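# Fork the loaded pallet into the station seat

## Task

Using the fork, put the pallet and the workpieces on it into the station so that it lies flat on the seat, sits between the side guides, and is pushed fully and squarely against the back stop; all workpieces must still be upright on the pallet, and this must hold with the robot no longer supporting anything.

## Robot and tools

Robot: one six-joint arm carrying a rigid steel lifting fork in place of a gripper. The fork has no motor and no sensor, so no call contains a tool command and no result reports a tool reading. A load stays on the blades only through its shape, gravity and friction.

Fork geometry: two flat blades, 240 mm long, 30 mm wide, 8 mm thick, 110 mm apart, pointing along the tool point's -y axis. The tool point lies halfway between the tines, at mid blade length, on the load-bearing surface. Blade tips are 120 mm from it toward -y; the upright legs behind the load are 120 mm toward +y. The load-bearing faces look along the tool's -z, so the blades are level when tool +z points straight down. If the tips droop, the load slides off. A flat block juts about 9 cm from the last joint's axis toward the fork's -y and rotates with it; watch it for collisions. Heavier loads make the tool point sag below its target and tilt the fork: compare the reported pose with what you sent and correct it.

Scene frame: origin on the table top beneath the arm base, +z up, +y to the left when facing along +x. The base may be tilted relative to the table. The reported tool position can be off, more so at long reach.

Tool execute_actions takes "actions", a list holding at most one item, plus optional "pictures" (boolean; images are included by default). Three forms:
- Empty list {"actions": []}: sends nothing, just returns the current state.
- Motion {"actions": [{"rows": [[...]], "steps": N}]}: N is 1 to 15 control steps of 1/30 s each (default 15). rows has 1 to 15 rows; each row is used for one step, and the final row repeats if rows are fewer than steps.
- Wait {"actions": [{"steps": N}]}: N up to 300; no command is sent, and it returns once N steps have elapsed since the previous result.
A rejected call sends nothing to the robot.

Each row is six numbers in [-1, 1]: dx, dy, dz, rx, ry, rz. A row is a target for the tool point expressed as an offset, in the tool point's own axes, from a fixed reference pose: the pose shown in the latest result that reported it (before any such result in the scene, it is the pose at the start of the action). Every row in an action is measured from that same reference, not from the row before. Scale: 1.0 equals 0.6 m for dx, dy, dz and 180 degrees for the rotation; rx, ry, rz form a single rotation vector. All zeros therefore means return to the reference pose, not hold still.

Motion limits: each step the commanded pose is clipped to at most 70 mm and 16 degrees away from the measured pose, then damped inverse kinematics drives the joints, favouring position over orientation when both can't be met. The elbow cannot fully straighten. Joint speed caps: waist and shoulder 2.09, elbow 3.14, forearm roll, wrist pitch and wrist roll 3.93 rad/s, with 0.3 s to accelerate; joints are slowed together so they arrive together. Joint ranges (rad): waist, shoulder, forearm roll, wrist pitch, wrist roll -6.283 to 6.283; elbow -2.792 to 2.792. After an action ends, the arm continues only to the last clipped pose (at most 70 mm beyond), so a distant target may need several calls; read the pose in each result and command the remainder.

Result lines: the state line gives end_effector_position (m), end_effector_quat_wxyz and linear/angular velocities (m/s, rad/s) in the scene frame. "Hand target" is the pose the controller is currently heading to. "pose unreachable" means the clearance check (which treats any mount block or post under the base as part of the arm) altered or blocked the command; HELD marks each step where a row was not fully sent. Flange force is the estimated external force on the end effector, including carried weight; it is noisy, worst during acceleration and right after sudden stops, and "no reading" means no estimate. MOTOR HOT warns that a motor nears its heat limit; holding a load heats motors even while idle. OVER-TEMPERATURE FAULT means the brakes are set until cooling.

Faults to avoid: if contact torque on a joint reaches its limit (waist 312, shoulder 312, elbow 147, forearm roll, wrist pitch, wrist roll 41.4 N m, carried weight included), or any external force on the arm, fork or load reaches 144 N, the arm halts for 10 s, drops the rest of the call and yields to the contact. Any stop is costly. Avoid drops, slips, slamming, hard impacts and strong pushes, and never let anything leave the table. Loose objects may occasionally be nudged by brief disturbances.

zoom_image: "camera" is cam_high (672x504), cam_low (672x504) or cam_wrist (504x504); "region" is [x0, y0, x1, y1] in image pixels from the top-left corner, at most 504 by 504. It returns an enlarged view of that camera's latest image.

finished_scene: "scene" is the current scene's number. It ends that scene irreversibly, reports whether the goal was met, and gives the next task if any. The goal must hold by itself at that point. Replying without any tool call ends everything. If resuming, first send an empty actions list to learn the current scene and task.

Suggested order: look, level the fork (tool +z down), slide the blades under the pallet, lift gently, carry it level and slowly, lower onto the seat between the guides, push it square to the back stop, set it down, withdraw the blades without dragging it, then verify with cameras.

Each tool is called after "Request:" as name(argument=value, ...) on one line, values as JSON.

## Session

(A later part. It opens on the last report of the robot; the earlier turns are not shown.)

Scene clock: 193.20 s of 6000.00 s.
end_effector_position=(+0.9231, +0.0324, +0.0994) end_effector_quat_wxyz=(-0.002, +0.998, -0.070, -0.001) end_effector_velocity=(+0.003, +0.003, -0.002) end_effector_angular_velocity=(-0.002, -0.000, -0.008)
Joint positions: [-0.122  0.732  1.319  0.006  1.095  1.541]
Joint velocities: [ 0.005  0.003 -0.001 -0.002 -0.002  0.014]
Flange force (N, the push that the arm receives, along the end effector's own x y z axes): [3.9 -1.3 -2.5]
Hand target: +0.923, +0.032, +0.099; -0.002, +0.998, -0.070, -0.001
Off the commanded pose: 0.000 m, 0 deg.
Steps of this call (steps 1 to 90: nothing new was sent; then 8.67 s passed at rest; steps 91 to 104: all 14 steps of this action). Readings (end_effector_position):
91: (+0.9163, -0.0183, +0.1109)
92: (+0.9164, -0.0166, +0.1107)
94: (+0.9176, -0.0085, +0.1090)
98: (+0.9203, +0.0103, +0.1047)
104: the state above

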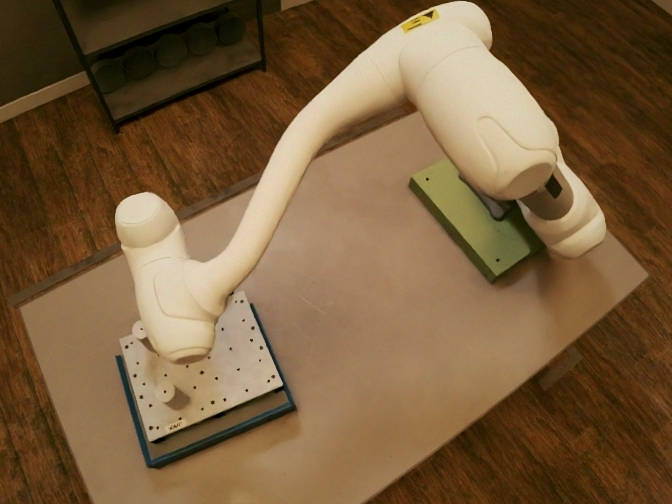

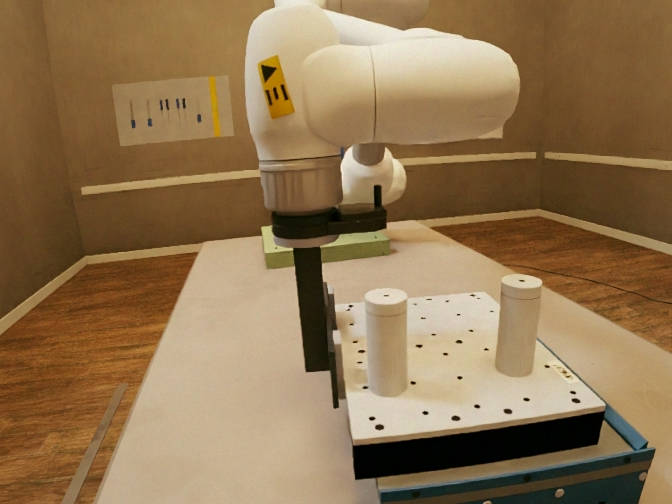

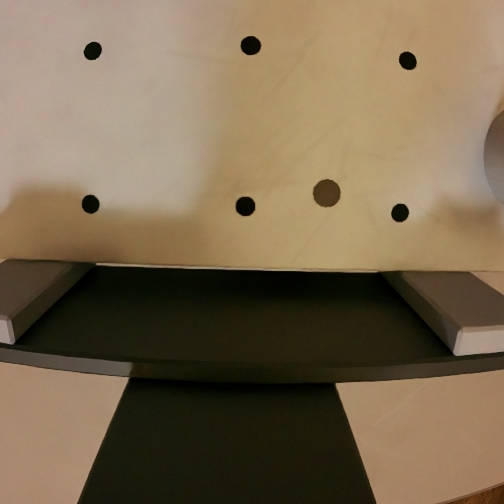

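Request:
execute_actions(actions=[{"rows":[[0,-0.004,0,0,0,0],[0,-0.008,0,0,0,0],[0,-0.012,0,0,0,0],[0,-0.016,0,0,0,0],[0,-0.02,0,0,0,0],[0,-0.024,0,0,0,0],[0,-0.028,0,0,0,0]],"steps":11}])

Request:
zoom_image(camera="cam_high", region=[110, 360, 320, 490])

Scene clock: 198.87 s of 6000.00 s.
end_effector_position=(+0.9255, +0.0491, +0.0995) end_effector_quat_wxyz=(-0.002, +0.998, -0.070, -0.001) end_effector_velocity=(+0.001, +0.001, +0.000) end_effector_angular_velocity=(-0.000, -0.000, -0.000)
Joint positions: [-0.104  0.732  1.318  0.007  1.095  1.559]
Joint velocities: [ 0.001  0.    -0.001 -0.     0.001  0.002]
Flange force (N, the push that the arm receives, along the end effector's own x y z axes): [0.3 0.7 -2.3]
Hand target: +0.925, +0.049, +0.099; -0.002, +0.998, -0.070, -0.001
Off the commanded pose: 0.000 m, 0 deg.
Steps of this call (steps 1 to 90: nothing new was sent; then 2.30 s passed at rest; steps 91 to 101: all 11 steps of this action). Readings (end_effector_position):
91: (+0.9233, +0.0324, +0.0992)
92: (+0.9234, +0.0332, +0.0992)
94: (+0.9239, +0.0373, +0.0992)
98: (+0.9252, +0.0470, +0.0994)
101: the state above

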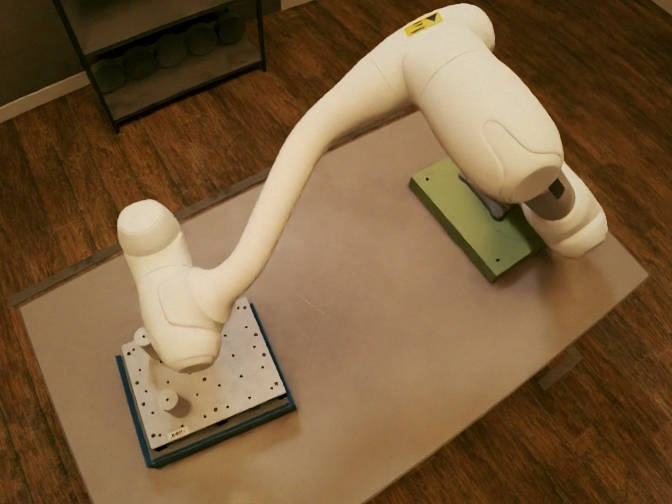

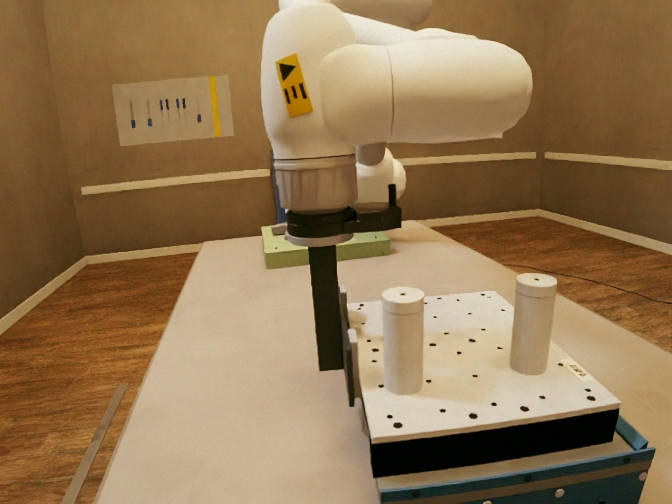

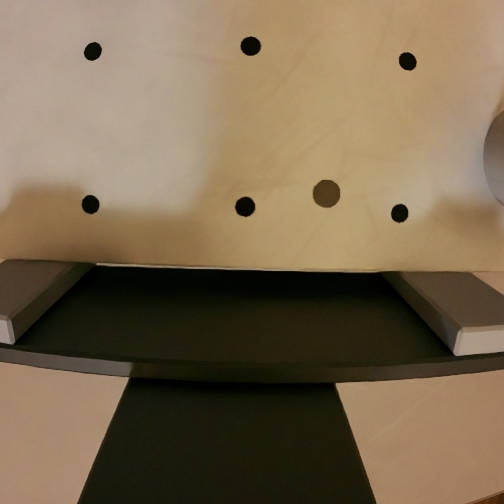

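Region (110, 360, 320, 490) of cam_high's 672x504 image, scaled by 2.400, with more detail than that image has; it fills the top 312 rows of this view, and the rest is white.

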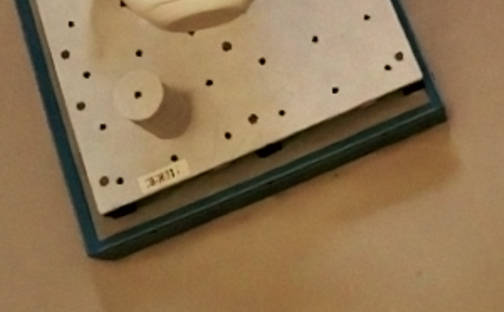

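Request:
execute_actions(actions=[{"rows":[[0,-0.001,0,0,0,0],[0,-0.002,0,0,0,0],[0,-0.003,0,0,0,0],[0,-0.004,0,0,0,0],[0,-0.005,0,0,0,0],[0,-0.006,0,0,0,0],[0,-0.007,0,0,0,0],[0,-0.008,0,0,0,0]],"steps":12}], pictures=false)

Scene clock: 203.27 s of 6000.00 s.
end_effector_position=(+0.9261, +0.0538, +0.0995) end_effector_quat_wxyz=(-0.002, +0.998, -0.070, -0.001) end_effector_velocity=(+0.000, +0.003, +0.000) end_effector_angular_velocity=(+0.000, -0.001, +0.004)
Joint positions: [-0.098  0.733  1.317  0.007  1.095  1.564]
Joint velocities: [ 0.003  0.001 -0.001  0.     0.    -0.002]
Flange force (N, the push that the arm receives, along the end effector's own x y z axes): [2.0 2.9 0.6]
Hand target: +0.926, +0.054, +0.100; -0.002, +0.998, -0.070, -0.001
Off the commanded pose: 0.000 m, 0 deg.
Steps of this call (steps 1 to 90: nothing new was sent; then 1.00 s passed at rest; steps 91 to 102: all 12 steps of this action). Readings (end_effector_position):
91: (+0.9255, +0.0491, +0.0995)
92: (+0.9255, +0.0493, +0.0994)
94: (+0.9256, +0.0504, +0.0994)
98: (+0.9260, +0.0528, +0.0995)
102: the state above

Request:
execute_actions(actions=[{"rows":[[0,-0.001,0,0,0,0],[0,-0.002,0,0,0,0],[0,-0.003,0,0,0,0],[0,-0.004,0,0,0,0],[0,-0.005,0,0,0,0],[0,-0.006,0,0,0,0]],"steps":10}], pictures=false)

Scene clock: 206.97 s of 6000.00 s.
end_effector_position=(+0.9267, +0.0574, +0.0996) end_effector_quat_wxyz=(-0.002, +0.998, -0.070, -0.001) end_effector_velocity=(-0.001, -0.001, -0.001) end_effector_angular_velocity=(-0.000, +0.002, -0.001)
Joint positions: [-0.094  0.733  1.317  0.007  1.095  1.568]
Joint velocities: [-0.001  0.     0.001 -0.     0.    -0.   ]
Flange force (N, the push that the arm receives, along the end effector's own x y z axes): [0.1 2.7 -0.4]
Hand target: +0.927, +0.057, +0.100; -0.002, +0.998, -0.070, -0.001
Off the commanded pose: 0.000 m, 0 deg.
Steps of this call (steps 1 to 90: nothing new was sent; then 0.37 s passed at rest; steps 91 to 100: all 10 steps of this action). Readings (end_effector_position):
91: (+0.9262, +0.0539, +0.0996)
92: (+0.9262, +0.0541, +0.0996)
94: (+0.9263, +0.0552, +0.0996)
98: (+0.9267, +0.0573, +0.0996)
100: the state above

Request:
execute_actions(actions=[{"rows":[[0,-0.001,0,0,0,0],[0,-0.002,0,0,0,0],[0,-0.003,0,0,0,0],[0,-0.004,0,0,0,0],[0,-0.005,0,0,0,0]],"steps":10}])

Scene clock: 210.57 s of 6000.00 s.
end_effector_position=(+0.9270, +0.0604, +0.0995) end_effector_quat_wxyz=(-0.002, +0.998, -0.070, -0.001) end_effector_velocity=(+0.001, -0.001, +0.000) end_effector_angular_velocity=(-0.002, -0.001, +0.002)
Joint positions: [-0.091  0.733  1.317  0.007  1.095  1.571]
Joint velocities: [-0.     0.    -0.002 -0.002  0.    -0.001]
Flange force (N, the push that the arm receives, along the end effector's own x y z axes): [1.6 4.5 -1.9]
Hand target: +0.927, +0.060, +0.100; -0.002, +0.998, -0.070, -0.001
Off the commanded pose: 0.000 m, 0 deg.
Steps of this call (steps 1 to 90: nothing new was sent; then 0.27 s passed at rest; steps 91 to 100: all 10 steps of this action). Readings (end_effector_position):
91: (+0.9267, +0.0574, +0.0996)
92: (+0.9267, +0.0577, +0.0996)
94: (+0.9268, +0.0588, +0.0995)
98: (+0.9269, +0.0604, +0.0995)
100: the state above

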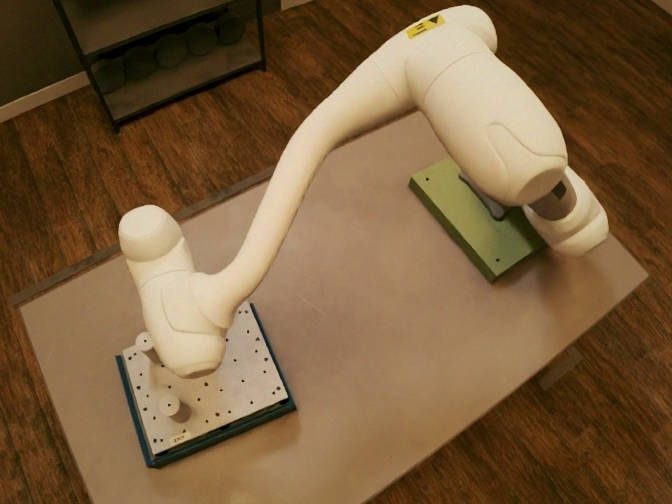

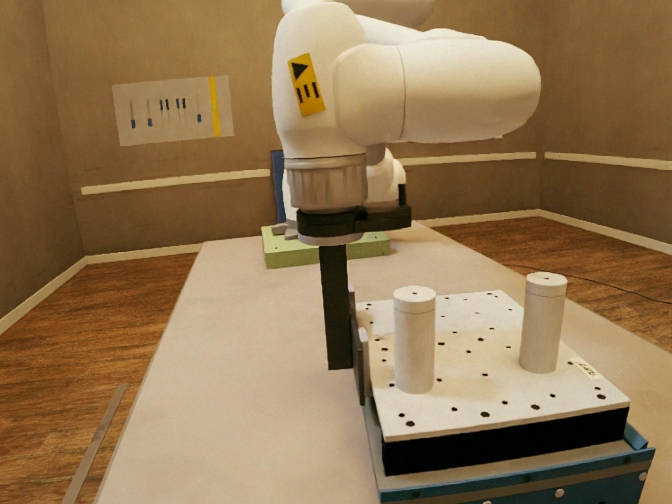

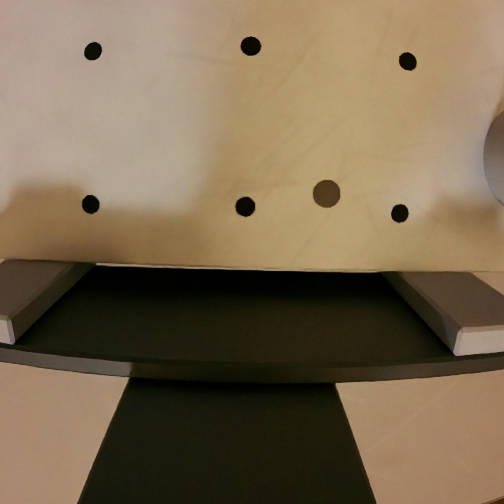

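Request:
execute_actions(actions=[{"rows":[[0,-0.001,0,0,0,0],[0,-0.002,0,0,0,0],[0,-0.003,0,0,0,0],[0,-0.004,0,0,0,0],[0,-0.005,0,0,0,0]],"steps":10}], pictures=false)

Scene clock: 218.30 s of 6000.00 s.
end_effector_position=(+0.9274, +0.0629, +0.0996) end_effector_quat_wxyz=(-0.002, +0.998, -0.070, -0.001) end_effector_velocity=(-0.001, +0.001, -0.001) end_effector_angular_velocity=(+0.001, +0.002, -0.000)
Joint positions: [-0.088  0.733  1.317  0.006  1.095  1.575]
Joint velocities: [0.001 0.    0.001 0.001 0.001 0.001]
Flange force (N, the push that the arm receives, along the end effector's own x y z axes): [-8.0 34.0 -4.9]
Hand target: +0.927, +0.063, +0.100; -0.002, +0.998, -0.070, -0.001
Off the commanded pose: 0.000 m, 0 deg.
Steps of this call (steps 1 to 90: nothing new was sent; then 4.40 s passed at rest; steps 91 to 100: all 10 steps of this action). Readings (end_effector_position):
91: (+0.9271, +0.0604, +0.0996)
92: (+0.9271, +0.0606, +0.0996)
94: (+0.9272, +0.0616, +0.0996)
98: (+0.9274, +0.0629, +0.0996)
100: the state above

Contact made. Withdraw.

Request:
execute_actions(actions=[{"rows":[[0,0.005,0,0,0,0],[0,0.02,0,0,0,0],[0,0.05,0,0,0,0],[0,0.09,0,0,0,0],[0,0.13,0,0,0,0],[0,0.17,0,0,0,0],[0,0.21,0,0,0,0],[0,0.25,0,0,0,0],[0,0.29,0,0,0,0],[0,0.33,0,0,0,0],[0,0.37,0,0,0,0],[0,0.41,0,0,0,0],[0,0.45,0,0,0,0]]}], pictures=false)

Request:
execute_actions(actions=[{"steps":10}])

Request:
zoom_image(camera="cam_high", region=[80, 280, 320, 490])

Scene clock: 227.07 s of 6000.00 s.
end_effector_position=(+0.8967, -0.1344, +0.0986) end_effector_quat_wxyz=(-0.001, +0.997, -0.071, -0.001) end_effector_velocity=(-0.076, -0.521, -0.000) end_effector_angular_velocity=(-0.002, -0.004, -0.007)
Joint positions: [-0.305  0.748  1.292  0.003  1.106  1.362]
Joint velocities: [-0.56   0.129 -0.236 -0.002  0.103 -0.552]
Flange force (N, the push that the arm receives, along the end effector's own x y z axes): [-0.7 -4.2 -2.3]
Hand target: +0.889, -0.185, +0.099; -0.001, +0.997, -0.071, -0.001
Off the commanded pose: 0.070 m, 0 deg; position clipped at the last step of the last action.
Steps of this call (steps 1 to 90: nothing new was sent; then 5.27 s passed at rest; steps 91 to 105: all 15 steps of this action). Readings (end_effector_position):
91: (+0.9274, +0.0633, +0.0995)
92: (+0.9273, +0.0622, +0.0996)
94: (+0.9259, +0.0511, +0.0997)
98: (+0.9158, -0.0124, +0.0990)
105: the state above

Scene clock: 227.40 s of 6000.00 s.
end_effector_position=(+0.8892, -0.1844, +0.0985) end_effector_quat_wxyz=(-0.000, +0.997, -0.071, -0.001) end_effector_velocity=(+0.001, +0.001, +0.001) end_effector_angular_velocity=(+0.001, -0.002, +0.001)
Joint positions: [-0.358  0.762  1.265  0.002  1.117  1.309]
Joint velocities: [ 0.001 -0.    -0.001  0.002 -0.    -0.001]
Flange force (N, the push that the arm receives, along the end effector's own x y z axes): [2.0 -3.0 -1.4]
Hand target: +0.889, -0.185, +0.099; -0.001, +0.997, -0.071, -0.001
Off the commanded pose: 0.020 m, 0 deg; position clipped at the last step of the last action.
Steps of this call (steps 1 to 10: nothing new was sent). Readings (end_effector_position):
1: (+0.8942, -0.1520, +0.0986)
2: (+0.8919, -0.1680, +0.0986)
4: (+0.8893, -0.1842, +0.0985)
8: (+0.8892, -0.1844, +0.0985)
10: the state above

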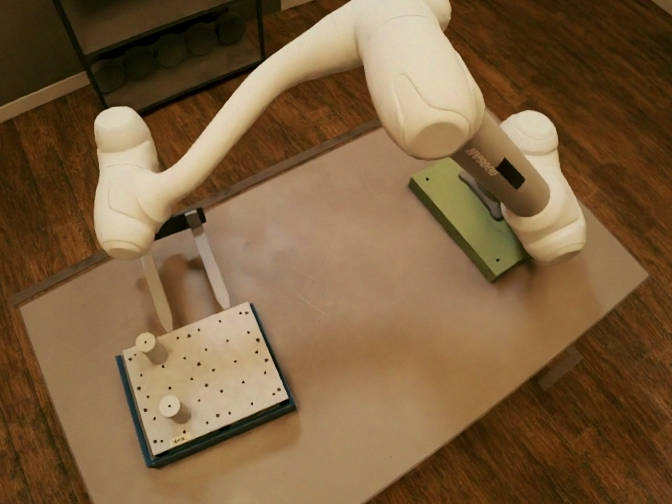

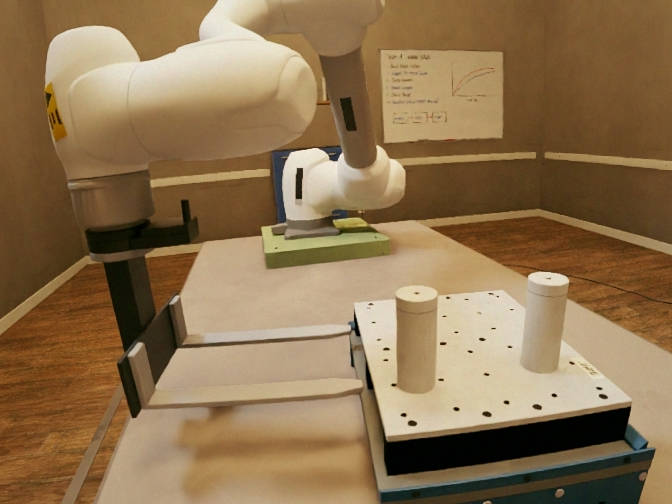

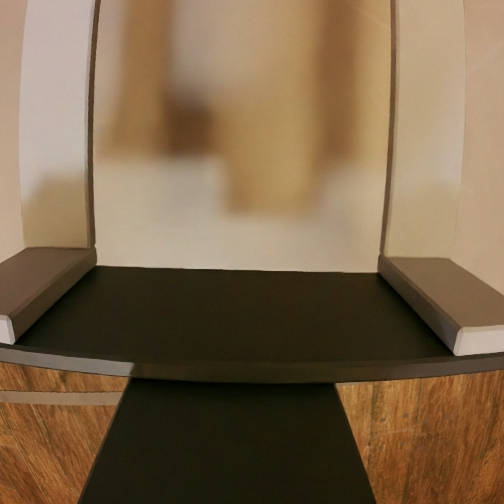

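Region (80, 280, 320, 490) of cam_high's 672x504 image, scaled by 2.100, with more detail than that image has; it fills the top 441 rows of this view, and the rest is white.

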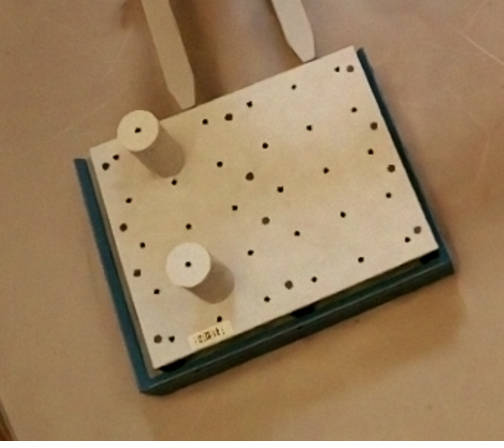

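Request:
finished_scene(scene=2)

The scene is finished: the task was done.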